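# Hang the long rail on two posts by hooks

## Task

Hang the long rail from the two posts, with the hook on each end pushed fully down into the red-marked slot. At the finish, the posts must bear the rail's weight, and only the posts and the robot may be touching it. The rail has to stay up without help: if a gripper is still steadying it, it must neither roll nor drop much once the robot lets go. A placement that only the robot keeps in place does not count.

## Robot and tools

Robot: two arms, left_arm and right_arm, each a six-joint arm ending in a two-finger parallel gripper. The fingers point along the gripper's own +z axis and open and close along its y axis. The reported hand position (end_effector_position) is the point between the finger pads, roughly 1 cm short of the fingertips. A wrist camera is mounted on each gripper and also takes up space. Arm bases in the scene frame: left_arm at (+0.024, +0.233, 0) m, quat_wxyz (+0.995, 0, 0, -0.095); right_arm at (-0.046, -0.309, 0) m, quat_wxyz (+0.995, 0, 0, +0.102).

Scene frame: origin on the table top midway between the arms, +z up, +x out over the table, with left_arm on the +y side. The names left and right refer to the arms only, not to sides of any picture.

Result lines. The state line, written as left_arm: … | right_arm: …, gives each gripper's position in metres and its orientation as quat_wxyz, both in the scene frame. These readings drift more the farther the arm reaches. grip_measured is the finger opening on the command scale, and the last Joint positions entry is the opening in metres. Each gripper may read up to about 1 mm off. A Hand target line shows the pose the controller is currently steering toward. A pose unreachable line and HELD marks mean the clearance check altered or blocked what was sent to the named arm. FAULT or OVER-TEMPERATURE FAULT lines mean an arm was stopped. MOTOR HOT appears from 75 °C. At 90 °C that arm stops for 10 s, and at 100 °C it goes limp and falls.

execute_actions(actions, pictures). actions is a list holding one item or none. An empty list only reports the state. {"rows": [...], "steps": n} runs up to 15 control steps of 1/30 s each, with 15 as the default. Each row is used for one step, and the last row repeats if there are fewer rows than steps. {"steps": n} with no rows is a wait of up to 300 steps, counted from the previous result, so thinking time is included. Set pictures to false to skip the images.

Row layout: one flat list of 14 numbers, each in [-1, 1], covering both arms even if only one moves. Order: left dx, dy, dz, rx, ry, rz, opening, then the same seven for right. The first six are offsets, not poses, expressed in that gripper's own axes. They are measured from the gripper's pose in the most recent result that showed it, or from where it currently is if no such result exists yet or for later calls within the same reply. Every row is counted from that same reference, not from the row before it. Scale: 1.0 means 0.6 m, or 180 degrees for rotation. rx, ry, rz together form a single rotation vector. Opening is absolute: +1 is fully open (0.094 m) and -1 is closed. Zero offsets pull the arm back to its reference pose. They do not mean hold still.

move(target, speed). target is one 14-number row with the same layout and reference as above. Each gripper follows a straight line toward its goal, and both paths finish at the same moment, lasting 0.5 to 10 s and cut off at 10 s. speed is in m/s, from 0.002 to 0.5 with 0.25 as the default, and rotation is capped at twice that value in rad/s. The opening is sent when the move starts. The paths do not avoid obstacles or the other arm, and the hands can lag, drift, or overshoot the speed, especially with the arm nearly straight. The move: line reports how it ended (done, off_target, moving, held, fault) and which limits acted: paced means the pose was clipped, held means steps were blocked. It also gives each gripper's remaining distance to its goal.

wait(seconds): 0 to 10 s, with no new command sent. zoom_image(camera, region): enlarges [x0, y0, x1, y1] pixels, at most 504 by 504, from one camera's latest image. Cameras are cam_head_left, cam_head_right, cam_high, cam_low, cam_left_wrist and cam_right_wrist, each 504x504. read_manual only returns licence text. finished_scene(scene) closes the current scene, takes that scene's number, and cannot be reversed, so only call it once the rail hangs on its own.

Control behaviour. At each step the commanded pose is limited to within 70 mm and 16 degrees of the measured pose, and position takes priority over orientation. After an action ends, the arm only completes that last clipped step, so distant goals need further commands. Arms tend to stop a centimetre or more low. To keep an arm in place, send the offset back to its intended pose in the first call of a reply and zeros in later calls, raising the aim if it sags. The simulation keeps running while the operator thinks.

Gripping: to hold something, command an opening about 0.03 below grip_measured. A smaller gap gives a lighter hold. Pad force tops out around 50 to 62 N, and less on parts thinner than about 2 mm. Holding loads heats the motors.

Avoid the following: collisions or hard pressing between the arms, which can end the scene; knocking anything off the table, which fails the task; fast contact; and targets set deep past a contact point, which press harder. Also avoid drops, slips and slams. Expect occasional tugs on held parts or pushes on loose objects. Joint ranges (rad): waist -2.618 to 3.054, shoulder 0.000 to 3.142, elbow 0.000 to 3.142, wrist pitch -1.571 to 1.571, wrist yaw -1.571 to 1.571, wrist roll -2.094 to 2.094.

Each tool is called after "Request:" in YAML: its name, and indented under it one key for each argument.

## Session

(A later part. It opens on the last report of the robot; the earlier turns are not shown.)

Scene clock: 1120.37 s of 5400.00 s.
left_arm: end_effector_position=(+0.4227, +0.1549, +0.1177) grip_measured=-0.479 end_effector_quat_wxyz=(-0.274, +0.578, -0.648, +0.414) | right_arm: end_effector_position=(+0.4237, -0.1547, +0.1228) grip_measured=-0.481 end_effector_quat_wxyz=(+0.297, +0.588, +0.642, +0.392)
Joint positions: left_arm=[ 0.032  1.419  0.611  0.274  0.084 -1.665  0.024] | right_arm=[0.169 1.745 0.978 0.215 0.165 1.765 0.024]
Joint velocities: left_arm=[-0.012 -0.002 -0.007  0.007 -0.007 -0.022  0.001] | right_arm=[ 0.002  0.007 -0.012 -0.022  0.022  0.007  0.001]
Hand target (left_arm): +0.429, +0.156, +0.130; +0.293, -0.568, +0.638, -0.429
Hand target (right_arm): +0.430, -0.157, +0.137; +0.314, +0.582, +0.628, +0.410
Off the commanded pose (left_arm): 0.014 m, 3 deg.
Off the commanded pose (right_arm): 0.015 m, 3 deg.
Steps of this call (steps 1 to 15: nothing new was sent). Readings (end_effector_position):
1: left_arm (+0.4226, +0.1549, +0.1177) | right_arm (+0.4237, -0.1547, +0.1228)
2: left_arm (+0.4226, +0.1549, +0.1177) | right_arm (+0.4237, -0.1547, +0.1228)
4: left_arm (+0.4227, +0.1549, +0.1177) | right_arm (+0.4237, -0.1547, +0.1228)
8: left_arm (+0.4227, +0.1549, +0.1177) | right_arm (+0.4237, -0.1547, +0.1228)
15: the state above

Request:
execute_actions:
  actions:
    - {"rows": [[-0.0012,-0.0294,-0.0015,0.0199,-0.0014,0.0028,-0.515,-0.0035,0.0314,-0.0028,-0.0207,-0.0014,0.0019,-0.515],[-0.0011,-0.0356,-0.0016,0.0223,-0.0014,0.0028,-0.515,-0.0034,0.0375,-0.0032,-0.0231,-0.0014,0.0019,-0.515],[-0.001,-0.0418,-0.0017,0.0246,-0.0014,0.0028,-0.515,-0.0034,0.0437,-0.0035,-0.0255,-0.0014,0.0019,-0.515],[-0.001,-0.0472,-0.0017,0.0266,-0.0014,0.0028,-0.515,-0.0033,0.049,-0.0039,-0.0276,-0.0014,0.0019,-0.515],[-0.0009,-0.0505,-0.0018,0.0278,-0.0014,0.0028,-0.515,-0.0033,0.0522,-0.0041,-0.0289,-0.0014,0.0019,-0.515],[-0.0009,-0.0522,-0.0018,0.0285,-0.0014,0.0028,-0.515,-0.0033,0.0539,-0.0042,-0.0296,-0.0014,0.0019,-0.515],[-0.0009,-0.0538,-0.0018,0.0291,-0.0014,0.0028,-0.515,-0.0033,0.0555,-0.0043,-0.0302,-0.0014,0.0019,-0.515],[-0.0008,-0.0555,-0.0019,0.0297,-0.0014,0.0028,-0.515,-0.0033,0.0571,-0.0044,-0.0309,-0.0014,0.0019,-0.515],[-0.0008,-0.0571,-0.0019,0.0303,-0.0014,0.0028,-0.515,-0.0033,0.0588,-0.0045,-0.0315,-0.0014,0.0019,-0.515],[-0.0008,-0.0588,-0.0019,0.0309,-0.0014,0.0028,-0.515,-0.0032,0.0604,-0.0046,-0.0321,-0.0014,0.0019,-0.515],[-0.0008,-0.06,-0.0019,0.0314,-0.0014,0.0028,-0.515,-0.0032,0.0616,-0.0046,-0.0326,-0.0014,0.0019,-0.515],[-0.0007,-0.0613,-0.002,0.0319,-0.0014,0.0028,-0.515,-0.0032,0.0628,-0.0047,-0.0331,-0.0014,0.0019,-0.515]], "steps": 15}
  pictures: false

Request:
execute_actions:
  actions:
    - {"steps": 15}

Request:
zoom_image:
  camera: "cam_low"
  region: [260, 190, 360, 270]

Scene clock: 1213.13 s of 5400.00 s.
left_arm: end_effector_position=(+0.4227, +0.1549, +0.1177) grip_measured=-0.479 end_effector_quat_wxyz=(-0.274, +0.578, -0.648, +0.414) | right_arm: end_effector_position=(+0.4237, -0.1547, +0.1228) grip_measured=-0.481 end_effector_quat_wxyz=(+0.297, +0.588, +0.642, +0.392)
Joint positions: left_arm=[ 0.032  1.419  0.611  0.274  0.084 -1.665  0.024] | right_arm=[0.169 1.745 0.978 0.215 0.165 1.765 0.024]
Joint velocities: left_arm=[ 0.002 -0.017 -0.012 -0.007 -0.066 -0.081 -0.   ] | right_arm=[-0.002  0.002 -0.007  0.037  0.007  0.007 -0.   ]
Hand target (left_arm): +0.439, +0.157, +0.150; +0.306, -0.562, +0.627, -0.443
Hand target (right_arm): +0.439, -0.157, +0.157; +0.326, +0.576, +0.618, +0.424
Off the commanded pose (left_arm): 0.037 m, 6 deg.
Off the commanded pose (right_arm): 0.038 m, 6 deg.
Steps of this call (steps 1 to 90: nothing new was sent; then 89.27 s passed at rest; steps 91 to 105: all 15 steps of this action). Readings (end_effector_position):
91: left_arm (+0.4227, +0.1549, +0.1177) | right_arm (+0.4237, -0.1547, +0.1228)
92: left_arm (+0.4227, +0.1549, +0.1177) | right_arm (+0.4237, -0.1547, +0.1228)
94: left_arm (+0.4227, +0.1549, +0.1177) | right_arm (+0.4237, -0.1547, +0.1228)
98: left_arm (+0.4227, +0.1549, +0.1177) | right_arm (+0.4237, -0.1547, +0.1228)
105: the state above

Scene clock: 1213.63 s of 5400.00 s.
left_arm: end_effector_position=(+0.4227, +0.1549, +0.1177) grip_measured=-0.479 end_effector_quat_wxyz=(-0.274, +0.578, -0.648, +0.414) | right_arm: end_effector_position=(+0.4237, -0.1547, +0.1228) grip_measured=-0.481 end_effector_quat_wxyz=(+0.297, +0.588, +0.642, +0.392)
Joint positions: left_arm=[ 0.032  1.419  0.611  0.274  0.084 -1.665  0.024] | right_arm=[0.169 1.745 0.978 0.215 0.165 1.765 0.024]
Joint velocities: left_arm=[-0.012 -0.012  0.007  0.037 -0.007 -0.095 -0.   ] | right_arm=[-0.002 -0.012 -0.022 -0.022  0.022  0.007  0.001]
Hand target (left_arm): +0.439, +0.157, +0.150; +0.306, -0.562, +0.627, -0.443
Hand target (right_arm): +0.439, -0.157, +0.157; +0.326, +0.576, +0.618, +0.424
Off the commanded pose (left_arm): 0.037 m, 6 deg.
Off the commanded pose (right_arm): 0.038 m, 6 deg.
Steps of this call (steps 1 to 15: nothing new was sent). Readings (end_effector_position):
1: left_arm (+0.4227, +0.1549, +0.1177) | right_arm (+0.4237, -0.1547, +0.1228)
2: left_arm (+0.4227, +0.1549, +0.1177) | right_arm (+0.4237, -0.1547, +0.1228)
4: left_arm (+0.4227, +0.1549, +0.1177) | right_arm (+0.4237, -0.1547, +0.1228)
8: left_arm (+0.4227, +0.1549, +0.1177) | right_arm (+0.4237, -0.1547, +0.1228)
15: the state above

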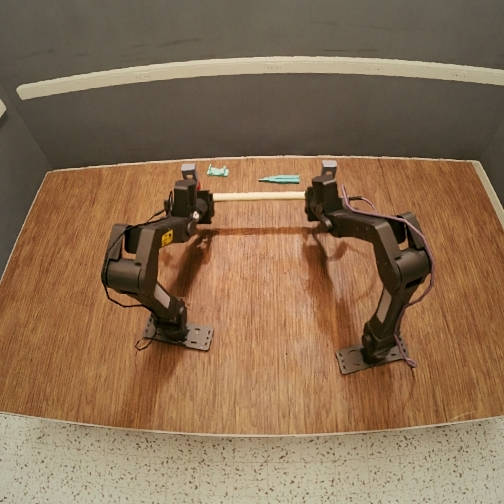

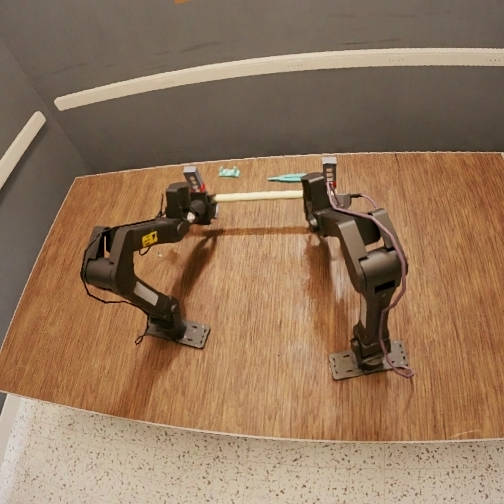

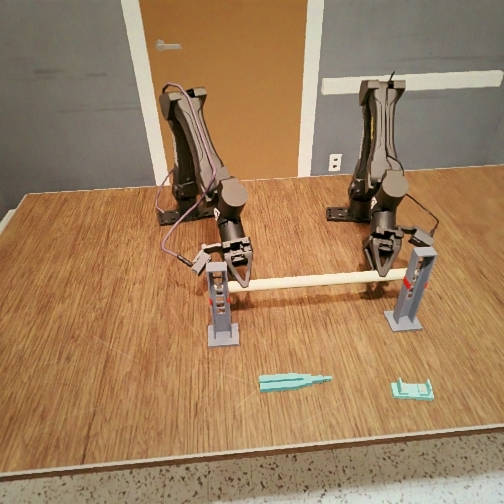

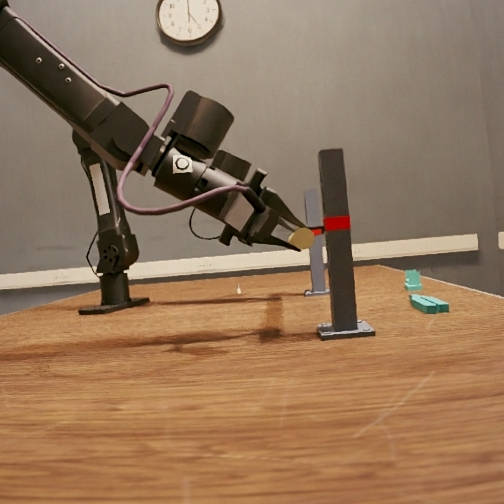

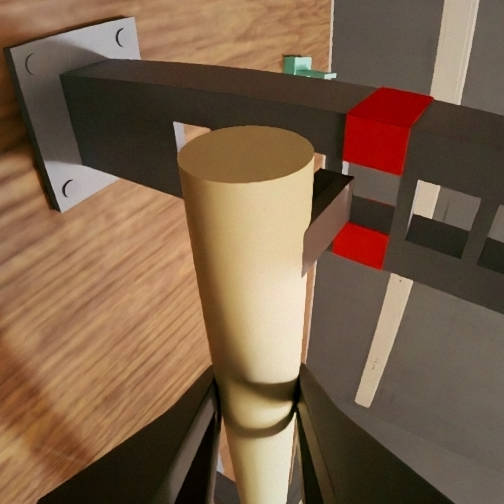

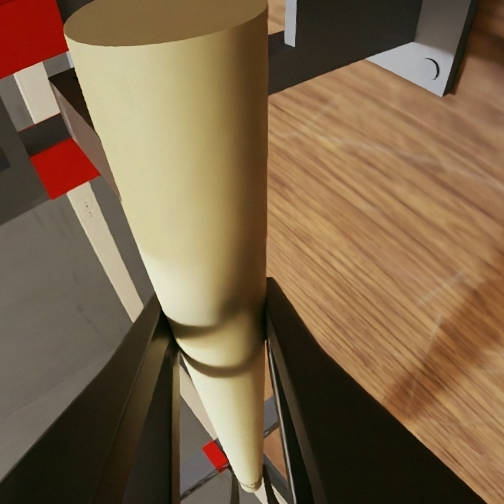

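Region (260, 190, 360, 270) of cam_low's 504x504 image, scaled by 5.040, with more detail than that image has; it fills the top 403 rows of this view, and the rest is white.

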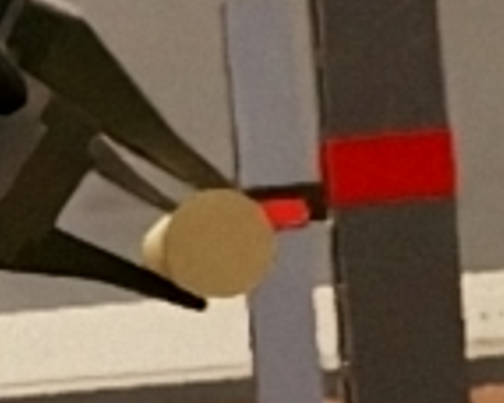

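Request:
execute_actions:
  actions:
    - {"rows": [[-0.0007,-0.0621,-0.002,0.0322,-0.0014,0.0028,-0.515,-0.0032,0.0637,-0.0048,-0.0334,-0.0014,0.0019,-0.515],[-0.0007,-0.0629,-0.002,0.0325,-0.0014,0.0028,-0.515,-0.0032,0.0645,-0.0048,-0.0338,-0.0014,0.0019,-0.515],[-0.0007,-0.0638,-0.002,0.0328,-0.0014,0.0028,-0.515,-0.0032,0.0653,-0.0049,-0.0341,-0.0014,0.0019,-0.515],[-0.0007,-0.0646,-0.002,0.0331,-0.0014,0.0028,-0.515,-0.0032,0.0661,-0.0049,-0.0344,-0.0014,0.0019,-0.515],[-0.0007,-0.0654,-0.002,0.0334,-0.0014,0.0028,-0.515,-0.0032,0.0669,-0.005,-0.0347,-0.0014,0.0019,-0.515],[-0.0007,-0.0663,-0.002,0.0337,-0.0014,0.0028,-0.515,-0.0032,0.0677,-0.005,-0.035,-0.0014,0.0019,-0.515],[-0.0007,-0.0671,-0.002,0.034,-0.0014,0.0028,-0.515,-0.0032,0.0685,-0.0051,-0.0354,-0.0014,0.0019,-0.515],[-0.0007,-0.0679,-0.002,0.0343,-0.0014,0.0028,-0.515,-0.0032,0.0694,-0.0051,-0.0357,-0.0014,0.0019,-0.515],[-0.0006,-0.0687,-0.0021,0.0347,-0.0014,0.0028,-0.515,-0.0032,0.0702,-0.0052,-0.036,-0.0014,0.0019,-0.515]], "steps": 15}
  pictures: false

Request:
execute_actions:
  actions:
    - {"steps": 15}

Request:
zoom_image:
  camera: "cam_low"
  region: [260, 190, 360, 270]

Scene clock: 1264.00 s of 5400.00 s.
left_arm: end_effector_position=(+0.4252, +0.1546, +0.1219) grip_measured=-0.479 end_effector_quat_wxyz=(-0.277, +0.576, -0.646, +0.417) | right_arm: end_effector_position=(+0.4253, -0.1551, +0.1252) grip_measured=-0.481 end_effector_quat_wxyz=(+0.299, +0.588, +0.639, +0.396)
Joint positions: left_arm=[ 0.032  1.419  0.621  0.274  0.084 -1.665  0.024] | right_arm=[0.167 1.745 0.978 0.226 0.165 1.765 0.024]
Joint velocities: left_arm=[-0.007  0.007  0.007 -0.007  0.037  0.022  0.001] | right_arm=[-0.012 -0.002 -0.002 -0.007 -0.037 -0.022  0.001]
Hand target (left_arm): +0.441, +0.157, +0.154; +0.308, -0.561, +0.626, -0.446
Hand target (right_arm): +0.441, -0.157, +0.161; +0.329, +0.574, +0.616, +0.427
Off the commanded pose (left_arm): 0.036 m, 6 deg.
Off the commanded pose (right_arm): 0.039 m, 6 deg.
Steps of this call (steps 1 to 90: nothing new was sent; then 46.87 s passed at rest; steps 91 to 105: all 15 steps of this action). Readings (end_effector_position):
91: left_arm (+0.4227, +0.1549, +0.1177) | right_arm (+0.4237, -0.1547, +0.1228)
92: left_arm (+0.4227, +0.1549, +0.1177) | right_arm (+0.4237, -0.1547, +0.1228)
94: left_arm (+0.4227, +0.1549, +0.1177) | right_arm (+0.4237, -0.1547, +0.1228)
98: left_arm (+0.4236, +0.1549, +0.1193) | right_arm (+0.4241, -0.1547, +0.1234)
105: the state above

Scene clock: 1264.50 s of 5400.00 s.
left_arm: end_effector_position=(+0.4252, +0.1546, +0.1219) grip_measured=-0.479 end_effector_quat_wxyz=(-0.277, +0.576, -0.646, +0.417) | right_arm: end_effector_position=(+0.4253, -0.1551, +0.1252) grip_measured=-0.481 end_effector_quat_wxyz=(+0.299, +0.588, +0.639, +0.396)
Joint positions: left_arm=[ 0.032  1.419  0.621  0.274  0.084 -1.665  0.024] | right_arm=[0.167 1.745 0.978 0.226 0.165 1.765 0.024]
Joint velocities: left_arm=[ 0.007 -0.007 -0.022  0.007 -0.022  0.007 -0.001] | right_arm=[ 0.012  0.007  0.002  0.037 -0.051  0.022 -0.002]
Hand target (left_arm): +0.441, +0.157, +0.154; +0.308, -0.561, +0.626, -0.446
Hand target (right_arm): +0.441, -0.157, +0.161; +0.329, +0.574, +0.616, +0.427
Off the commanded pose (left_arm): 0.036 m, 6 deg.
Off the commanded pose (right_arm): 0.039 m, 6 deg.
Steps of this call (steps 1 to 15: nothing new was sent). Readings (end_effector_position):
1: left_arm (+0.4252, +0.1546, +0.1219) | right_arm (+0.4253, -0.1551, +0.1252)
2: left_arm (+0.4252, +0.1546, +0.1219) | right_arm (+0.4253, -0.1551, +0.1252)
4: left_arm (+0.4252, +0.1546, +0.1219) | right_arm (+0.4253, -0.1551, +0.1252)
8: left_arm (+0.4252, +0.1546, +0.1219) | right_arm (+0.4253, -0.1551, +0.1252)
15: the state above

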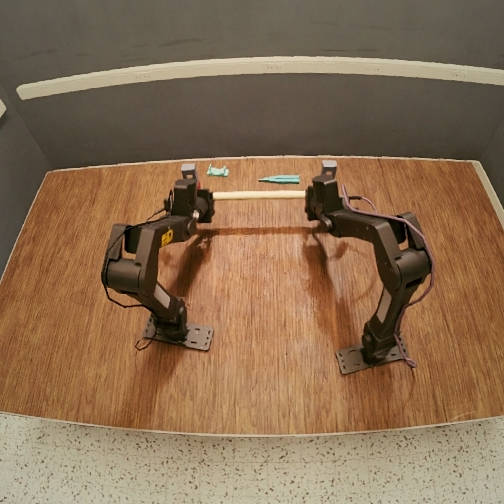

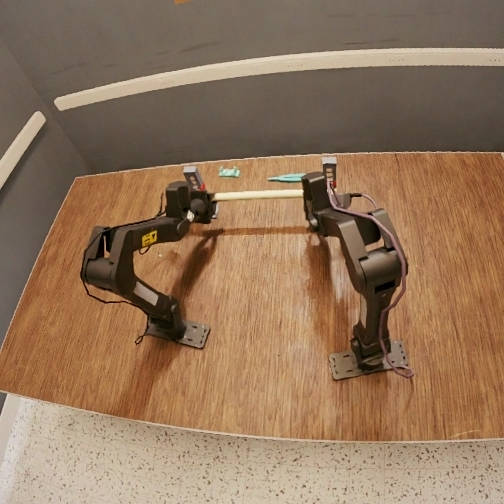

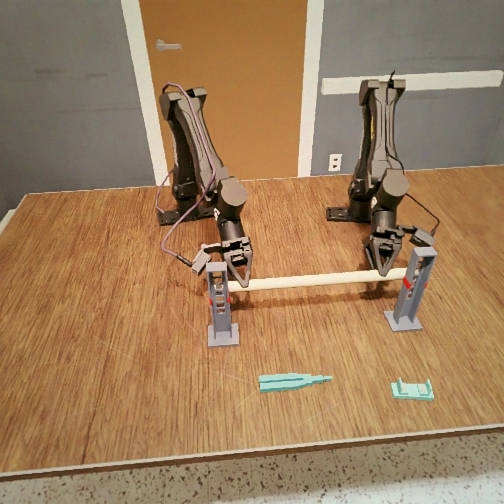

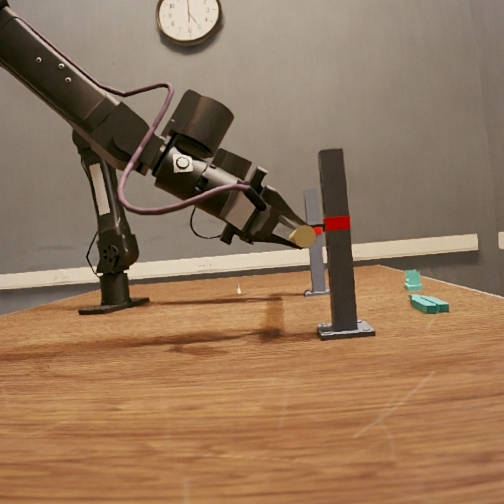

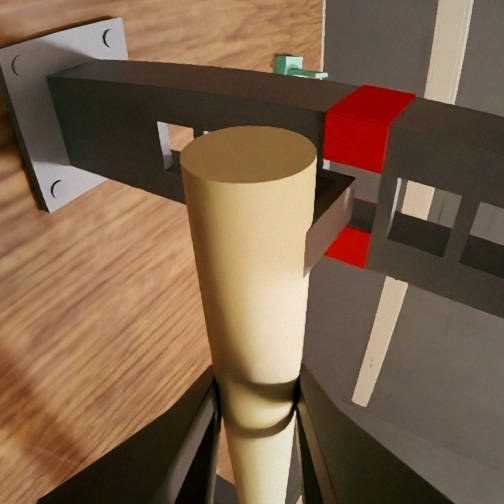

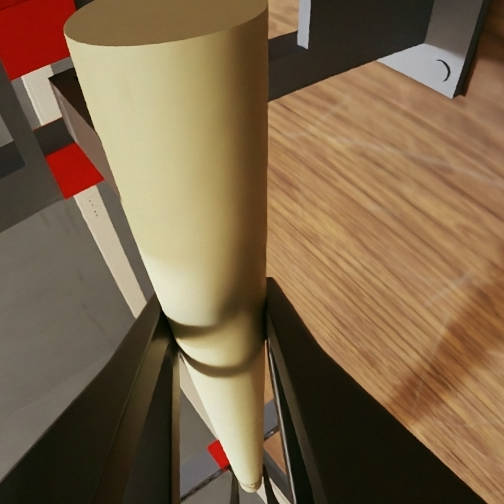

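Region (260, 190, 360, 270) of cam_low's 504x504 image, scaled by 5.040, with more detail than that image has; it fills the top 403 rows of this view, and the rest is white.

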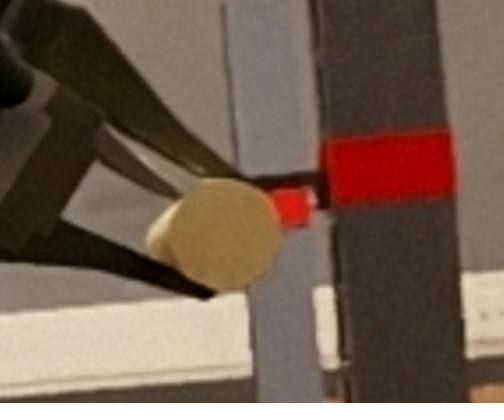

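Request:
execute_actions:
  actions:
    - {"rows": [[-0.0015,-0.0614,-0.0014,0.0318,-0.0014,0.0026,-0.515,-0.0022,0.0662,-0.0045,-0.0327,-0.0014,0.0013,-0.515],[-0.0015,-0.0623,-0.0014,0.0321,-0.0014,0.0026,-0.515,-0.0022,0.0668,-0.0046,-0.033,-0.0014,0.0013,-0.515],[-0.0015,-0.0631,-0.0014,0.0324,-0.0014,0.0026,-0.515,-0.0022,0.0674,-0.0046,-0.0332,-0.0014,0.0013,-0.515],[-0.0015,-0.064,-0.0015,0.0328,-0.0014,0.0026,-0.515,-0.0022,0.068,-0.0047,-0.0335,-0.0014,0.0013,-0.515],[-0.0014,-0.0648,-0.0015,0.0331,-0.0014,0.0026,-0.515,-0.0021,0.0687,-0.0047,-0.0337,-0.0014,0.0013,-0.515],[-0.0014,-0.0656,-0.0015,0.0334,-0.0014,0.0026,-0.515,-0.0021,0.0693,-0.0047,-0.0339,-0.0014,0.0013,-0.515],[-0.0014,-0.0665,-0.0015,0.0337,-0.0014,0.0026,-0.515,-0.0021,0.0699,-0.0048,-0.0342,-0.0014,0.0013,-0.515],[-0.0014,-0.0673,-0.0015,0.034,-0.0014,0.0026,-0.515,-0.0021,0.0705,-0.0048,-0.0344,-0.0014,0.0013,-0.515]], "steps": 15}
  pictures: false

Request:
execute_actions:
  actions:
    - {"steps": 10}

Request:
zoom_image:
  camera: "cam_low"
  region: [260, 190, 360, 270]

Scene clock: 1314.80 s of 5400.00 s.
left_arm: end_effector_position=(+0.4252, +0.1546, +0.1219) grip_measured=-0.479 end_effector_quat_wxyz=(-0.277, +0.576, -0.646, +0.417) | right_arm: end_effector_position=(+0.4254, -0.1550, +0.1252) grip_measured=-0.481 end_effector_quat_wxyz=(+0.299, +0.588, +0.639, +0.396)
Joint positions: left_arm=[ 0.032  1.419  0.621  0.274  0.084 -1.665  0.024] | right_arm=[0.167 1.745 0.978 0.226 0.165 1.765 0.024]
Joint velocities: left_arm=[-0.002 -0.017  0.007  0.022 -0.007 -0.022 -0.   ] | right_arm=[ 0.002 -0.007 -0.017 -0.007 -0.037  0.066 -0.001]
Hand target (left_arm): +0.442, +0.157, +0.157; +0.310, -0.560, +0.624, -0.448
Hand target (right_arm): +0.442, -0.157, +0.163; +0.330, +0.573, +0.615, +0.429
Off the commanded pose (left_arm): 0.040 m, 6 deg.
Off the commanded pose (right_arm): 0.042 m, 6 deg.
Steps of this call (steps 1 to 90: nothing new was sent; then 46.80 s passed at rest; steps 91 to 105: all 15 steps of this action). Readings (end_effector_position):
91: left_arm (+0.4252, +0.1546, +0.1219) | right_arm (+0.4253, -0.1551, +0.1252)
92: left_arm (+0.4252, +0.1546, +0.1219) | right_arm (+0.4253, -0.1551, +0.1252)
94: left_arm (+0.4252, +0.1546, +0.1219) | right_arm (+0.4254, -0.1550, +0.1252)
98: left_arm (+0.4252, +0.1546, +0.1219) | right_arm (+0.4254, -0.1550, +0.1252)
105: the state above

Scene clock: 1315.13 s of 5400.00 s.
left_arm: end_effector_position=(+0.4252, +0.1546, +0.1219) grip_measured=-0.479 end_effector_quat_wxyz=(-0.277, +0.576, -0.646, +0.417) | right_arm: end_effector_position=(+0.4254, -0.1550, +0.1252) grip_measured=-0.481 end_effector_quat_wxyz=(+0.299, +0.588, +0.639, +0.396)
Joint positions: left_arm=[ 0.032  1.419  0.621  0.274  0.084 -1.665  0.024] | right_arm=[0.167 1.745 0.978 0.226 0.165 1.765 0.024]
Joint velocities: left_arm=[ 0.012 -0.007 -0.012  0.007 -0.037 -0.007 -0.   ] | right_arm=[-0.027 -0.012  0.007 -0.022 -0.007 -0.051 -0.001]
Hand target (left_arm): +0.442, +0.157, +0.157; +0.310, -0.560, +0.624, -0.448
Hand target (right_arm): +0.442, -0.157, +0.163; +0.330, +0.573, +0.615, +0.429
Off the commanded pose (left_arm): 0.040 m, 6 deg.
Off the commanded pose (right_arm): 0.042 m, 6 deg.
Steps of this call (steps 1 to 10: nothing new was sent). Readings (end_effector_position):
1: left_arm (+0.4252, +0.1546, +0.1219) | right_arm (+0.4254, -0.1550, +0.1252)
2: left_arm (+0.4252, +0.1546, +0.1219) | right_arm (+0.4254, -0.1550, +0.1252)
4: left_arm (+0.4252, +0.1546, +0.1219) | right_arm (+0.4254, -0.1550, +0.1252)
8: left_arm (+0.4252, +0.1546, +0.1219) | right_arm (+0.4254, -0.1550, +0.1252)
10: the state above

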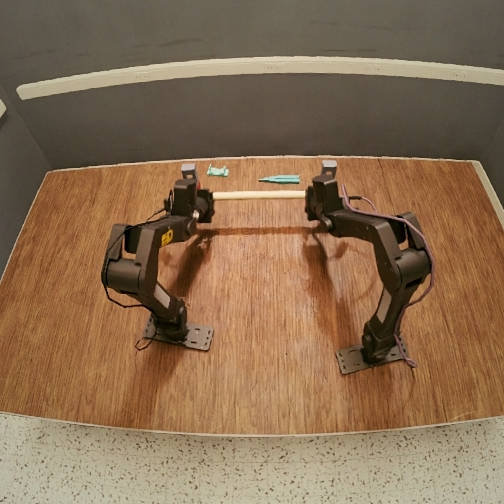

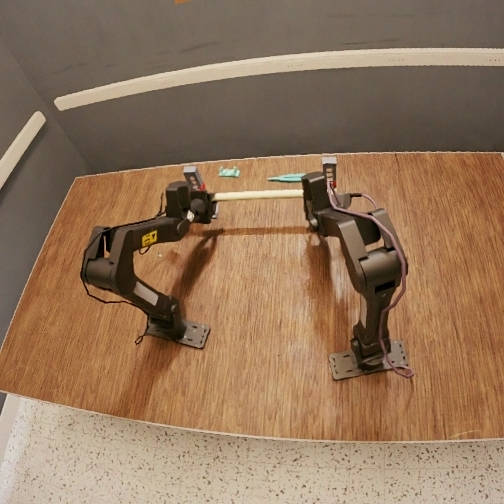

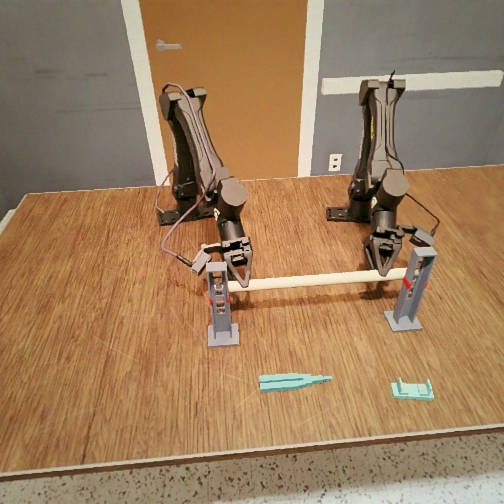

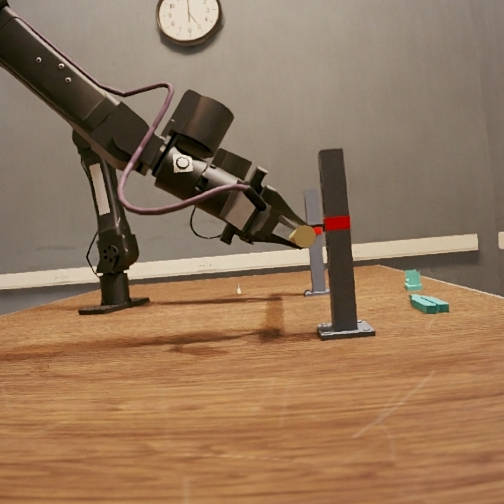

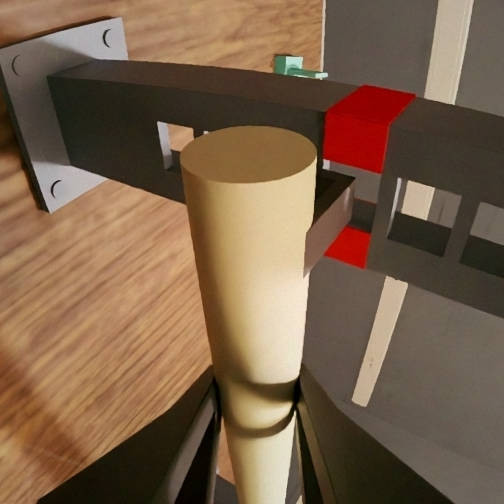

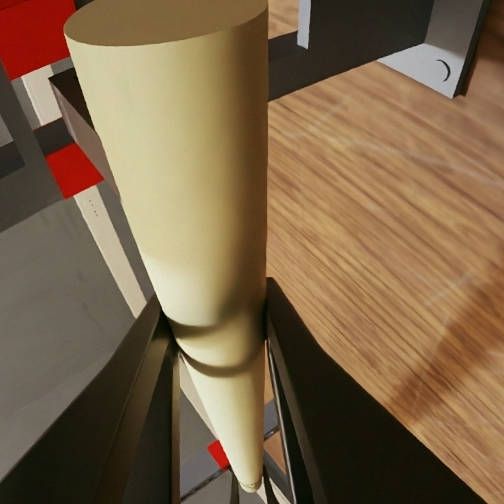

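Region (260, 190, 360, 270) of cam_low's 504x504 image, scaled by 5.040, with more detail than that image has; it fills the top 403 rows of this view, and the rest is white.

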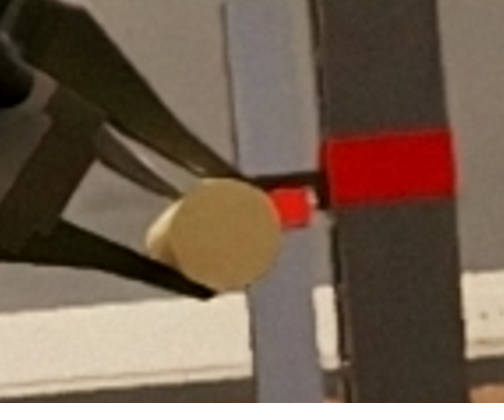

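Request:
execute_actions:
  actions:
    - {"rows": [[-0.0012,-0.0687,-0.0023,0.0348,-0.0014,0.0026,-0.515,-0.002,0.0722,-0.0058,-0.0352,-0.0014,0.0013,-0.515],[-0.001,-0.0701,-0.0031,0.0356,-0.0014,0.0026,-0.515,-0.0018,0.0739,-0.0068,-0.036,-0.0014,0.0013,-0.515],[-0.0008,-0.0715,-0.0039,0.0364,-0.0014,0.0026,-0.515,-0.0016,0.0756,-0.0078,-0.0368,-0.0014,0.0013,-0.515],[-0.0006,-0.0729,-0.0047,0.0372,-0.0014,0.0026,-0.515,-0.0014,0.0773,-0.0088,-0.0376,-0.0014,0.0013,-0.515],[-0.0004,-0.0743,-0.0055,0.038,-0.0014,0.0026,-0.515,-0.0013,0.079,-0.0098,-0.0384,-0.0014,0.0013,-0.515],[-0.0002,-0.0757,-0.0063,0.0388,-0.0014,0.0026,-0.515,-0.0011,0.0807,-0.0108,-0.0392,-0.0014,0.0013,-0.515],[0.0,-0.077,-0.0072,0.0396,-0.0014,0.0026,-0.515,-0.0009,0.0824,-0.0119,-0.04,-0.0014,0.0013,-0.515],[0.0002,-0.0784,-0.008,0.0404,-0.0014,0.0026,-0.515,-0.0008,0.0841,-0.0129,-0.0408,-0.0014,0.0013,-0.515],[0.0003,-0.0796,-0.0086,0.041,-0.0014,0.0026,-0.515,-0.0006,0.0855,-0.0137,-0.0414,-0.0014,0.0013,-0.515],[0.0005,-0.0807,-0.0093,0.0416,-0.0014,0.0026,-0.515,-0.0005,0.0868,-0.0145,-0.042,-0.0014,0.0013,-0.515]], "steps": 15}
  pictures: false

Request:
execute_actions:
  actions:
    - {"steps": 10}
  pictures: false

Scene clock: 1374.50 s of 5400.00 s.
left_arm: end_effector_position=(+0.4252, +0.1547, +0.1219) grip_measured=-0.479 end_effector_quat_wxyz=(-0.277, +0.577, -0.646, +0.417) | right_arm: end_effector_position=(+0.4254, -0.1550, +0.1252) grip_measured=-0.481 end_effector_quat_wxyz=(+0.299, +0.588, +0.639, +0.396)
Joint positions: left_arm=[ 0.032  1.419  0.621  0.274  0.083 -1.665  0.024] | right_arm=[0.167 1.745 0.978 0.226 0.165 1.765 0.024]
Joint velocities: left_arm=[ 0.007 -0.002 -0.002 -0.007 -0.037  0.007  0.001] | right_arm=[ 0.002 -0.007 -0.017  0.051 -0.051 -0.051  0.   ]
Hand target (left_arm): +0.442, +0.157, +0.167; +0.317, -0.556, +0.618, -0.456
Hand target (right_arm): +0.441, -0.157, +0.175; +0.337, +0.570, +0.609, +0.437
Off the commanded pose (left_arm): 0.049 m, 8 deg.
Off the commanded pose (right_arm): 0.053 m, 8 deg.
Steps of this call (steps 1 to 90: nothing new was sent; then 55.87 s passed at rest; steps 91 to 105: all 15 steps of this action). Readings (end_effector_position):
91: left_arm (+0.4252, +0.1546, +0.1219) | right_arm (+0.4254, -0.1550, +0.1252)
92: left_arm (+0.4252, +0.1546, +0.1219) | right_arm (+0.4254, -0.1550, +0.1252)
94: left_arm (+0.4252, +0.1546, +0.1219) | right_arm (+0.4254, -0.1550, +0.1252)
98: left_arm (+0.4252, +0.1547, +0.1219) | right_arm (+0.4254, -0.1550, +0.1252)
105: the state above

Scene clock: 1374.83 s of 5400.00 s.
left_arm: end_effector_position=(+0.4252, +0.1547, +0.1219) grip_measured=-0.479 end_effector_quat_wxyz=(-0.277, +0.577, -0.646, +0.417) | right_arm: end_effector_position=(+0.4254, -0.1550, +0.1252) grip_measured=-0.481 end_effector_quat_wxyz=(+0.299, +0.588, +0.639, +0.396)
Joint positions: left_arm=[ 0.032  1.419  0.621  0.274  0.083 -1.665  0.024] | right_arm=[0.167 1.745 0.978 0.226 0.165 1.765 0.024]
Joint velocities: left_arm=[ 0.012 -0.002 -0.012  0.022  0.007 -0.037 -0.001] | right_arm=[-0.017  0.002 -0.002 -0.022 -0.007 -0.022 -0.   ]
Hand target (left_arm): +0.442, +0.157, +0.167; +0.317, -0.556, +0.618, -0.456
Hand target (right_arm): +0.441, -0.157, +0.175; +0.337, +0.570, +0.609, +0.437
Off the commanded pose (left_arm): 0.049 m, 8 deg.
Off the commanded pose (right_arm): 0.053 m, 8 deg.
Steps of this call (steps 1 to 10: nothing new was sent). Readings (end_effector_position):
1: left_arm (+0.4252, +0.1547, +0.1219) | right_arm (+0.4254, -0.1550, +0.1252)
2: left_arm (+0.4252, +0.1547, +0.1219) | right_arm (+0.4254, -0.1550, +0.1252)
4: left_arm (+0.4252, +0.1547, +0.1219) | right_arm (+0.4254, -0.1550, +0.1252)
8: left_arm (+0.4252, +0.1547, +0.1219) | right_arm (+0.4254, -0.1550, +0.1252)
10: the state above

Request:
execute_actions:
  actions:
    - {"rows": [[0.0006,-0.0812,-0.0096,0.042,-0.0014,0.0026,-0.515,-0.0004,0.0875,-0.0149,-0.0424,-0.0014,0.0013,-0.515],[0.0006,-0.0818,-0.0099,0.0423,-0.0014,0.0026,-0.515,-0.0004,0.0882,-0.0153,-0.0427,-0.0014,0.0013,-0.515],[0.0007,-0.0823,-0.0102,0.0426,-0.0014,0.0026,-0.515,-0.0003,0.0889,-0.0157,-0.043,-0.0014,0.0013,-0.515],[0.0008,-0.0829,-0.0105,0.0429,-0.0014,0.0026,-0.515,-0.0002,0.0895,-0.0161,-0.0433,-0.0014,0.0013,-0.515],[0.0009,-0.0835,-0.0109,0.0432,-0.0014,0.0026,-0.515,-0.0002,0.0902,-0.0165,-0.0436,-0.0014,0.0013,-0.515],[0.001,-0.084,-0.0112,0.0435,-0.0014,0.0026,-0.515,-0.0001,0.0909,-0.0169,-0.0439,-0.0014,0.0013,-0.515],[0.001,-0.0846,-0.0115,0.0439,-0.0014,0.0026,-0.515,0.0,0.0916,-0.0173,-0.0443,-0.0014,0.0013,-0.515],[0.0011,-0.0851,-0.0118,0.0442,-0.0014,0.0026,-0.515,0.0,0.0923,-0.0177,-0.0446,-0.0014,0.0013,-0.515],[0.0012,-0.0857,-0.0122,0.0445,-0.0014,0.0026,-0.515,0.0001,0.0929,-0.0181,-0.0449,-0.0014,0.0013,-0.515],[0.0013,-0.0862,-0.0125,0.0448,-0.0014,0.0026,-0.515,0.0002,0.0936,-0.0185,-0.0452,-0.0014,0.0013,-0.515]], "steps": 15}
  pictures: false

Request:
execute_actions:
  actions:
    - {"steps": 10}
  pictures: false

Scene clock: 1393.43 s of 5400.00 s.
left_arm: end_effector_position=(+0.4252, +0.1547, +0.1219) grip_measured=-0.479 end_effector_quat_wxyz=(-0.277, +0.577, -0.646, +0.417) | right_arm: end_effector_position=(+0.4254, -0.1550, +0.1252) grip_measured=-0.481 end_effector_quat_wxyz=(+0.299, +0.588, +0.639, +0.396)
Joint positions: left_arm=[ 0.032  1.419  0.621  0.274  0.083 -1.665  0.024] | right_arm=[0.167 1.745 0.978 0.226 0.165 1.765 0.024]
Joint velocities: left_arm=[-0.007  0.002 -0.002 -0.051 -0.007 -0.051 -0.001] | right_arm=[ 0.002  0.002 -0.022 -0.007  0.037  0.007 -0.   ]
Hand target (left_arm): +0.442, +0.157, +0.170; +0.320, -0.555, +0.616, -0.459
Hand target (right_arm): +0.441, -0.157, +0.179; +0.340, +0.568, +0.607, +0.440
Off the commanded pose (left_arm): 0.052 m, 8 deg.
Off the commanded pose (right_arm): 0.057 m, 8 deg.
Steps of this call (steps 1 to 90: nothing new was sent; then 15.10 s passed at rest; steps 91 to 105: all 15 steps of this action). Readings (end_effector_position):
91: left_arm (+0.4252, +0.1547, +0.1219) | right_arm (+0.4254, -0.1550, +0.1252)
92: left_arm (+0.4252, +0.1547, +0.1219) | right_arm (+0.4254, -0.1550, +0.1252)
94: left_arm (+0.4252, +0.1547, +0.1219) | right_arm (+0.4254, -0.1550, +0.1252)
98: left_arm (+0.4252, +0.1547, +0.1219) | right_arm (+0.4254, -0.1550, +0.1252)
105: the state above

Scene clock: 1393.77 s of 5400.00 s.
left_arm: end_effector_position=(+0.4252, +0.1547, +0.1219) grip_measured=-0.479 end_effector_quat_wxyz=(-0.277, +0.577, -0.646, +0.417) | right_arm: end_effector_position=(+0.4254, -0.1550, +0.1252) grip_measured=-0.481 end_effector_quat_wxyz=(+0.299, +0.588, +0.639, +0.396)
Joint positions: left_arm=[ 0.032  1.419  0.621  0.274  0.083 -1.665  0.024] | right_arm=[0.167 1.745 0.978 0.226 0.165 1.765 0.024]
Joint velocities: left_arm=[-0.007  0.007 -0.002 -0.022 -0.022 -0.095 -0.   ] | right_arm=[-0.007  0.017 -0.007  0.022 -0.037 -0.022  0.001]
Hand target (left_arm): +0.442, +0.157, +0.170; +0.320, -0.555, +0.616, -0.459
Hand target (right_arm): +0.441, -0.157, +0.179; +0.340, +0.568, +0.607, +0.440
Off the commanded pose (left_arm): 0.052 m, 8 deg.
Off the commanded pose (right_arm): 0.057 m, 8 deg.
Steps of this call (steps 1 to 10: nothing new was sent). Readings (end_effector_position):
1: left_arm (+0.4252, +0.1547, +0.1219) | right_arm (+0.4254, -0.1550, +0.1252)
2: left_arm (+0.4252, +0.1547, +0.1219) | right_arm (+0.4254, -0.1550, +0.1252)
4: left_arm (+0.4252, +0.1547, +0.1219) | right_arm (+0.4254, -0.1550, +0.1252)
8: left_arm (+0.4252, +0.1547, +0.1219) | right_arm (+0.4254, -0.1550, +0.1252)
10: the state above

Request:
execute_actions:
  actions:
    - {"rows": [[0.0014,-0.086,-0.0128,0.0448,-0.0014,0.0026,-0.515,0.0002,0.0935,-0.0188,-0.0452,-0.0014,0.0013,-0.515],[0.0014,-0.0858,-0.013,0.0448,-0.0014,0.0026,-0.515,0.0003,0.0934,-0.0191,-0.0452,-0.0014,0.0013,-0.515],[0.0015,-0.0855,-0.0133,0.0448,-0.0014,0.0026,-0.515,0.0003,0.0932,-0.0194,-0.0452,-0.0014,0.0013,-0.515],[0.0015,-0.0853,-0.0135,0.0448,-0.0014,0.0026,-0.515,0.0004,0.0931,-0.0197,-0.0452,-0.0014,0.0013,-0.515],[0.0016,-0.0851,-0.0138,0.0448,-0.0014,0.0026,-0.515,0.0004,0.093,-0.02,-0.0452,-0.0014,0.0013,-0.515],[0.0016,-0.0849,-0.014,0.0448,-0.0014,0.0026,-0.515,0.0004,0.0929,-0.0202,-0.0452,-0.0014,0.0013,-0.515],[0.0017,-0.0847,-0.0143,0.0448,-0.0014,0.0026,-0.515,0.0005,0.0928,-0.0205,-0.0452,-0.0014,0.0013,-0.515],[0.0017,-0.0844,-0.0145,0.0448,-0.0014,0.0026,-0.515,0.0005,0.0926,-0.0208,-0.0452,-0.0014,0.0013,-0.515],[0.0018,-0.0842,-0.0148,0.0448,-0.0014,0.0026,-0.515,0.0006,0.0925,-0.0211,-0.0452,-0.0014,0.0013,-0.515],[0.0018,-0.084,-0.015,0.0448,-0.0014,0.0026,-0.515,0.0006,0.0924,-0.0214,-0.0452,-0.0014,0.0013,-0.515]], "steps": 15}
  pictures: false

Request:
execute_actions:
  actions:
    - {"steps": 10}
  pictures: false

Scene clock: 1430.23 s of 5400.00 s.
left_arm: end_effector_position=(+0.4252, +0.1547, +0.1265) grip_measured=-0.479 end_effector_quat_wxyz=(-0.280, +0.574, -0.644, +0.421) | right_arm: end_effector_position=(+0.4253, -0.1551, +0.1309) grip_measured=-0.481 end_effector_quat_wxyz=(+0.302, +0.585, +0.637, +0.400)
Joint positions: left_arm=[ 0.032  1.407  0.621  0.274  0.083 -1.665  0.024] | right_arm=[0.167 1.733 0.978 0.227 0.165 1.762 0.024]
Joint velocities: left_arm=[ 0.002 -0.017 -0.017  0.022 -0.022  0.007 -0.   ] | right_arm=[-0.002 -0.012 -0.017 -0.022 -0.051 -0.066 -0.   ]
Hand target (left_arm): +0.440, +0.157, +0.170; +0.320, -0.555, +0.616, -0.459
Hand target (right_arm): +0.440, -0.157, +0.180; +0.339, +0.568, +0.607, +0.440
Off the commanded pose (left_arm): 0.047 m, 7 deg.
Off the commanded pose (right_arm): 0.052 m, 7 deg.
Steps of this call (steps 1 to 90: nothing new was sent; then 32.97 s passed at rest; steps 91 to 105: all 15 steps of this action). Readings (end_effector_position):
91: left_arm (+0.4252, +0.1547, +0.1219) | right_arm (+0.4254, -0.1550, +0.1253)
92: left_arm (+0.4252, +0.1547, +0.1219) | right_arm (+0.4254, -0.1550, +0.1253)
94: left_arm (+0.4252, +0.1547, +0.1219) | right_arm (+0.4254, -0.1550, +0.1257)
98: left_arm (+0.4252, +0.1547, +0.1246) | right_arm (+0.4254, -0.1550, +0.1288)
105: the state above

Scene clock: 1430.57 s of 5400.00 s.
left_arm: end_effector_position=(+0.4252, +0.1547, +0.1265) grip_measured=-0.479 end_effector_quat_wxyz=(-0.280, +0.574, -0.644, +0.421) | right_arm: end_effector_position=(+0.4253, -0.1551, +0.1309) grip_measured=-0.481 end_effector_quat_wxyz=(+0.302, +0.585, +0.637, +0.400)
Joint positions: left_arm=[ 0.032  1.407  0.621  0.274  0.083 -1.665  0.024] | right_arm=[0.167 1.733 0.978 0.227 0.165 1.762 0.024]
Joint velocities: left_arm=[ 0.012  0.002  0.002  0.051  0.037 -0.037  0.001] | right_arm=[-0.022 -0.007  0.002 -0.066 -0.022 -0.037  0.   ]
Hand target (left_arm): +0.440, +0.157, +0.170; +0.320, -0.555, +0.616, -0.459
Hand target (right_arm): +0.440, -0.157, +0.180; +0.339, +0.568, +0.607, +0.440
Off the commanded pose (left_arm): 0.047 m, 7 deg.
Off the commanded pose (right_arm): 0.052 m, 7 deg.
Steps of this call (steps 1 to 10: nothing new was sent). Readings (end_effector_position):
1: left_arm (+0.4252, +0.1547, +0.1265) | right_arm (+0.4253, -0.1551, +0.1309)
2: left_arm (+0.4252, +0.1547, +0.1265) | right_arm (+0.4253, -0.1551, +0.1309)
4: left_arm (+0.4252, +0.1547, +0.1265) | right_arm (+0.4253, -0.1551, +0.1309)
8: left_arm (+0.4252, +0.1547, +0.1265) | right_arm (+0.4253, -0.1551, +0.1309)
10: the state above

Request:
execute_actions:
  actions:
    - {"rows": [[0.0004,-0.074,-0.0092,0.0391,-0.0014,0.0026,-0.515,-0.0006,0.0802,-0.0142,-0.0395,-0.0014,0.0013,-0.515],[-0.0001,-0.0706,-0.0072,0.0372,-0.0014,0.0026,-0.515,-0.001,0.0761,-0.0118,-0.0376,-0.0014,0.0013,-0.515],[-0.0006,-0.0673,-0.0053,0.0353,-0.0014,0.0026,-0.515,-0.0014,0.0721,-0.0093,-0.0357,-0.0014,0.0013,-0.515],[-0.001,-0.0639,-0.0033,0.0334,-0.0014,0.0026,-0.515,-0.0018,0.068,-0.0069,-0.0338,-0.0014,0.0013,-0.515],[-0.0013,-0.0617,-0.002,0.0321,-0.0014,0.0026,-0.515,-0.0021,0.0653,-0.0053,-0.0325,-0.0014,0.0013,-0.515],[-0.0015,-0.0606,-0.0014,0.0315,-0.0014,0.0026,-0.515,-0.0022,0.0639,-0.0045,-0.0319,-0.0014,0.0013,-0.515],[-0.0016,-0.06,-0.0011,0.0312,-0.0014,0.0026,-0.515,-0.0023,0.0632,-0.0041,-0.0316,-0.0014,0.0013,-0.515],[-0.0017,-0.0595,-0.0008,0.0309,-0.0014,0.0026,-0.515,-0.0023,0.0625,-0.0037,-0.0313,-0.0014,0.0013,-0.515],[-0.0017,-0.0589,-0.0004,0.0305,-0.0014,0.0026,-0.515,-0.0024,0.0619,-0.0033,-0.0309,-0.0014,0.0013,-0.515],[-0.0018,-0.0584,-0.0001,0.0302,-0.0014,0.0026,-0.515,-0.0025,0.0612,-0.0029,-0.0306,-0.0014,0.0013,-0.515],[-0.0019,-0.0578,0.0002,0.0299,-0.0014,0.0026,-0.515,-0.0025,0.0605,-0.0025,-0.0303,-0.0014,0.0013,-0.515],[-0.002,-0.0573,0.0005,0.0296,-0.0014,0.0026,-0.515,-0.0026,0.0598,-0.0021,-0.03,-0.0014,0.0013,-0.515]], "steps": 15}
  pictures: false

Request:
execute_actions:
  actions:
    - {"steps": 10}

Request:
zoom_image:
  camera: "cam_low"
  region: [260, 190, 360, 270]

Scene clock: 1507.03 s of 5400.00 s.
left_arm: end_effector_position=(+0.4252, +0.1547, +0.1265) grip_measured=-0.479 end_effector_quat_wxyz=(-0.280, +0.574, -0.644, +0.421) | right_arm: end_effector_position=(+0.4253, -0.1551, +0.1309) grip_measured=-0.481 end_effector_quat_wxyz=(+0.302, +0.585, +0.637, +0.400)
Joint positions: left_arm=[ 0.032  1.407  0.621  0.274  0.083 -1.665  0.024] | right_arm=[0.167 1.733 0.978 0.227 0.165 1.762 0.024]
Joint velocities: left_arm=[ 0.017 -0.007 -0.022 -0.037 -0.022  0.066  0.001] | right_arm=[ 0.007 -0.007 -0.007 -0.066  0.007  0.007 -0.   ]
Hand target (left_arm): +0.441, +0.157, +0.156; +0.310, -0.560, +0.625, -0.448
Hand target (right_arm): +0.440, -0.157, +0.163; +0.329, +0.573, +0.616, +0.429
Off the commanded pose (left_arm): 0.034 m, 5 deg.
Off the commanded pose (right_arm): 0.036 m, 5 deg.
Steps of this call (steps 1 to 90: nothing new was sent; then 72.97 s passed at rest; steps 91 to 105: all 15 steps of this action). Readings (end_effector_position):
91: left_arm (+0.4252, +0.1547, +0.1265) | right_arm (+0.4253, -0.1551, +0.1309)
92: left_arm (+0.4252, +0.1547, +0.1265) | right_arm (+0.4253, -0.1551, +0.1309)
94: left_arm (+0.4252, +0.1547, +0.1265) | right_arm (+0.4253, -0.1551, +0.1309)
98: left_arm (+0.4252, +0.1547, +0.1265) | right_arm (+0.4253, -0.1551, +0.1309)
105: the state above

Scene clock: 1507.37 s of 5400.00 s.
left_arm: end_effector_position=(+0.4252, +0.1547, +0.1265) grip_measured=-0.479 end_effector_quat_wxyz=(-0.280, +0.574, -0.644, +0.421) | right_arm: end_effector_position=(+0.4253, -0.1551, +0.1309) grip_measured=-0.481 end_effector_quat_wxyz=(+0.302, +0.585, +0.637, +0.400)
Joint positions: left_arm=[ 0.032  1.407  0.621  0.274  0.083 -1.665  0.024] | right_arm=[0.167 1.733 0.978 0.227 0.165 1.762 0.024]
Joint velocities: left_arm=[ 0.012  0.007  0.012  0.022 -0.037  0.022 -0.001] | right_arm=[ 0.027 -0.002 -0.012 -0.037  0.051 -0.007  0.   ]
Hand target (left_arm): +0.441, +0.157, +0.156; +0.310, -0.560, +0.625, -0.448
Hand target (right_arm): +0.440, -0.157, +0.163; +0.329, +0.573, +0.616, +0.429
Off the commanded pose (left_arm): 0.034 m, 5 deg.
Off the commanded pose (right_arm): 0.036 m, 5 deg.
Steps of this call (steps 1 to 10: nothing new was sent). Readings (end_effector_position):
1: left_arm (+0.4252, +0.1547, +0.1265) | right_arm (+0.4253, -0.1551, +0.1309)
2: left_arm (+0.4252, +0.1547, +0.1265) | right_arm (+0.4253, -0.1551, +0.1309)
4: left_arm (+0.4252, +0.1547, +0.1265) | right_arm (+0.4253, -0.1551, +0.1309)
8: left_arm (+0.4252, +0.1547, +0.1265) | right_arm (+0.4253, -0.1551, +0.1309)
10: the state above

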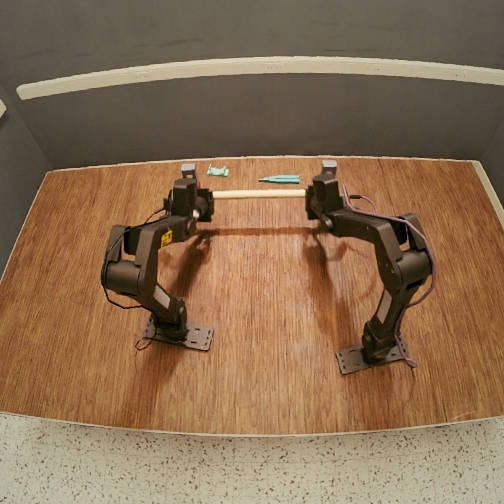

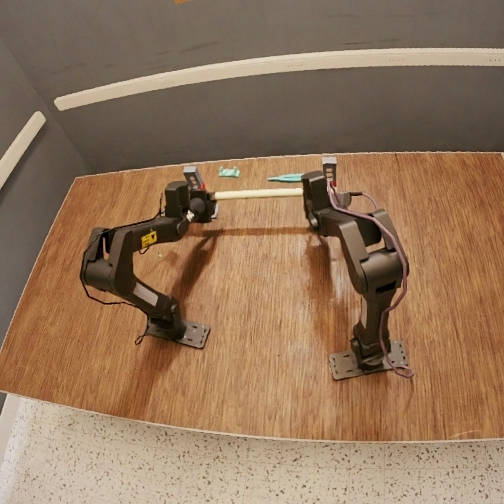

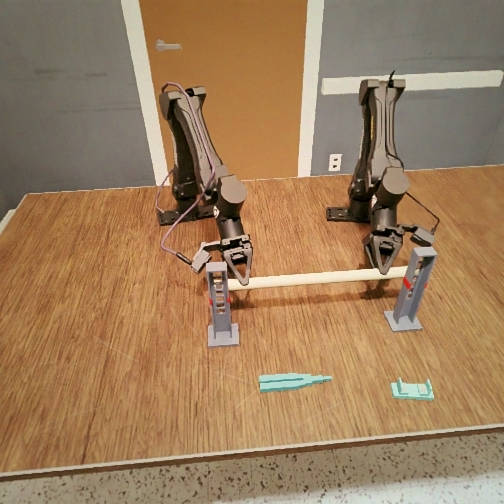

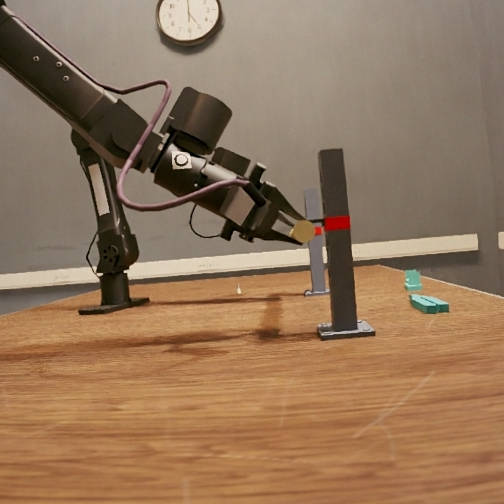

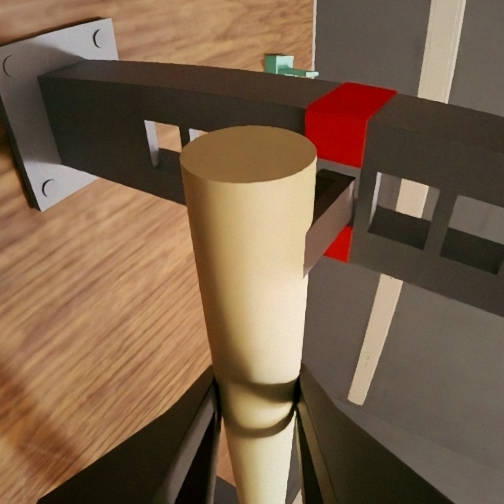

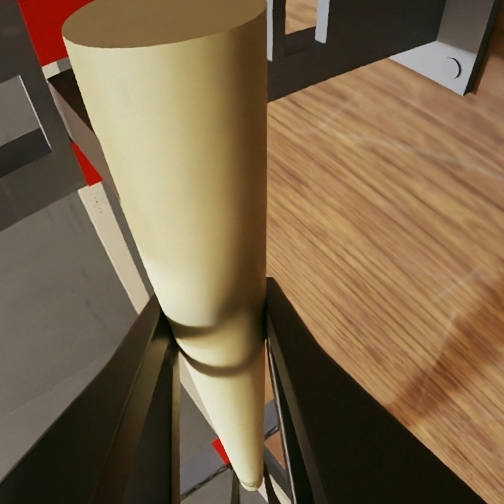

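Region (260, 190, 360, 270) of cam_low's 504x504 image, scaled by 5.040, with more detail than that image has; it fills the top 403 rows of this view, and the rest is white.

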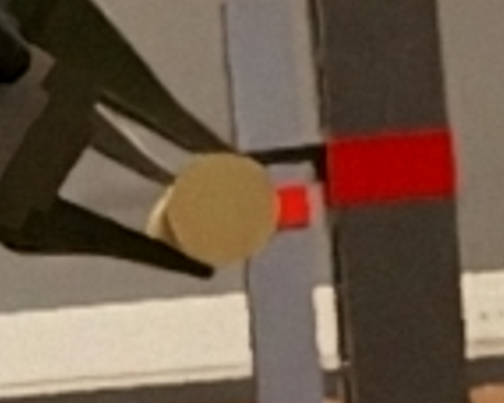

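Request:
execute_actions:
  actions:
    - {"rows": [[-0.002,-0.057,0.0007,0.0294,-0.0014,0.0026,-0.515,-0.0026,0.0595,-0.0019,-0.0298,-0.0014,0.0013,-0.515],[-0.0021,-0.0567,0.0009,0.0293,-0.0014,0.0026,-0.515,-0.0027,0.0591,-0.0017,-0.0297,-0.0014,0.0013,-0.515],[-0.0021,-0.0564,0.001,0.0291,-0.0014,0.0026,-0.515,-0.0027,0.0588,-0.0015,-0.0295,-0.0014,0.0013,-0.515],[-0.0021,-0.0561,0.0012,0.029,-0.0014,0.0026,-0.515,-0.0027,0.0585,-0.0013,-0.0294,-0.0014,0.0013,-0.515],[-0.0022,-0.0559,0.0013,0.0288,-0.0014,0.0026,-0.515,-0.0028,0.0581,-0.0011,-0.0292,-0.0014,0.0013,-0.515],[-0.0022,-0.0556,0.0015,0.0286,-0.0014,0.0026,-0.515,-0.0028,0.0578,-0.0009,-0.029,-0.0014,0.0013,-0.515]], "steps": 12}
  pictures: false

Request:
execute_actions:
  actions:
    - {"steps": 10}
  pictures: false

Scene clock: 1521.53 s of 5400.00 s.
left_arm: end_effector_position=(+0.4252, +0.1547, +0.1265) grip_measured=-0.479 end_effector_quat_wxyz=(-0.280, +0.574, -0.644, +0.421) | right_arm: end_effector_position=(+0.4253, -0.1551, +0.1309) grip_measured=-0.481 end_effector_quat_wxyz=(+0.302, +0.585, +0.637, +0.400)
Joint positions: left_arm=[ 0.032  1.407  0.621  0.274  0.083 -1.665  0.024] | right_arm=[0.167 1.733 0.978 0.227 0.165 1.762 0.024]
Joint velocities: left_arm=[-0.012  0.007  0.017  0.037 -0.037 -0.007 -0.   ] | right_arm=[ 0.017  0.007 -0.002 -0.007  0.022 -0.022 -0.001]
Hand target (left_arm): +0.441, +0.157, +0.155; +0.309, -0.560, +0.625, -0.447
Hand target (right_arm): +0.440, -0.157, +0.161; +0.328, +0.573, +0.616, +0.428
Off the commanded pose (left_arm): 0.033 m, 5 deg.
Off the commanded pose (right_arm): 0.035 m, 5 deg.
Steps of this call (steps 1 to 90: nothing new was sent; then 10.77 s passed at rest; steps 91 to 102: all 12 steps of this action). Readings (end_effector_position):
91: left_arm (+0.4252, +0.1547, +0.1265) | right_arm (+0.4253, -0.1551, +0.1309)
92: left_arm (+0.4252, +0.1547, +0.1265) | right_arm (+0.4253, -0.1551, +0.1309)
94: left_arm (+0.4252, +0.1547, +0.1265) | right_arm (+0.4253, -0.1551, +0.1309)
98: left_arm (+0.4252, +0.1547, +0.1265) | right_arm (+0.4253, -0.1551, +0.1309)
102: the state above

Scene clock: 1521.87 s of 5400.00 s.
left_arm: end_effector_position=(+0.4252, +0.1547, +0.1265) grip_measured=-0.479 end_effector_quat_wxyz=(-0.280, +0.574, -0.644, +0.421) | right_arm: end_effector_position=(+0.4253, -0.1551, +0.1309) grip_measured=-0.481 end_effector_quat_wxyz=(+0.302, +0.585, +0.637, +0.400)
Joint positions: left_arm=[ 0.032  1.407  0.621  0.274  0.083 -1.665  0.024] | right_arm=[0.167 1.733 0.978 0.227 0.165 1.762 0.024]
Joint velocities: left_arm=[ 0.002  0.002  0.007 -0.051 -0.037  0.007  0.   ] | right_arm=[-0.022 -0.027  0.017 -0.051  0.037 -0.022 -0.   ]
Hand target (left_arm): +0.441, +0.157, +0.155; +0.309, -0.560, +0.625, -0.447
Hand target (right_arm): +0.440, -0.157, +0.161; +0.328, +0.573, +0.616, +0.428
Off the commanded pose (left_arm): 0.033 m, 5 deg.
Off the commanded pose (right_arm): 0.035 m, 5 deg.
Steps of this call (steps 1 to 10: nothing new was sent). Readings (end_effector_position):
1: left_arm (+0.4252, +0.1547, +0.1265) | right_arm (+0.4253, -0.1551, +0.1309)
2: left_arm (+0.4252, +0.1547, +0.1265) | right_arm (+0.4253, -0.1551, +0.1309)
4: left_arm (+0.4252, +0.1547, +0.1265) | right_arm (+0.4253, -0.1551, +0.1309)
8: left_arm (+0.4252, +0.1547, +0.1265) | right_arm (+0.4253, -0.1551, +0.1309)
10: the state above


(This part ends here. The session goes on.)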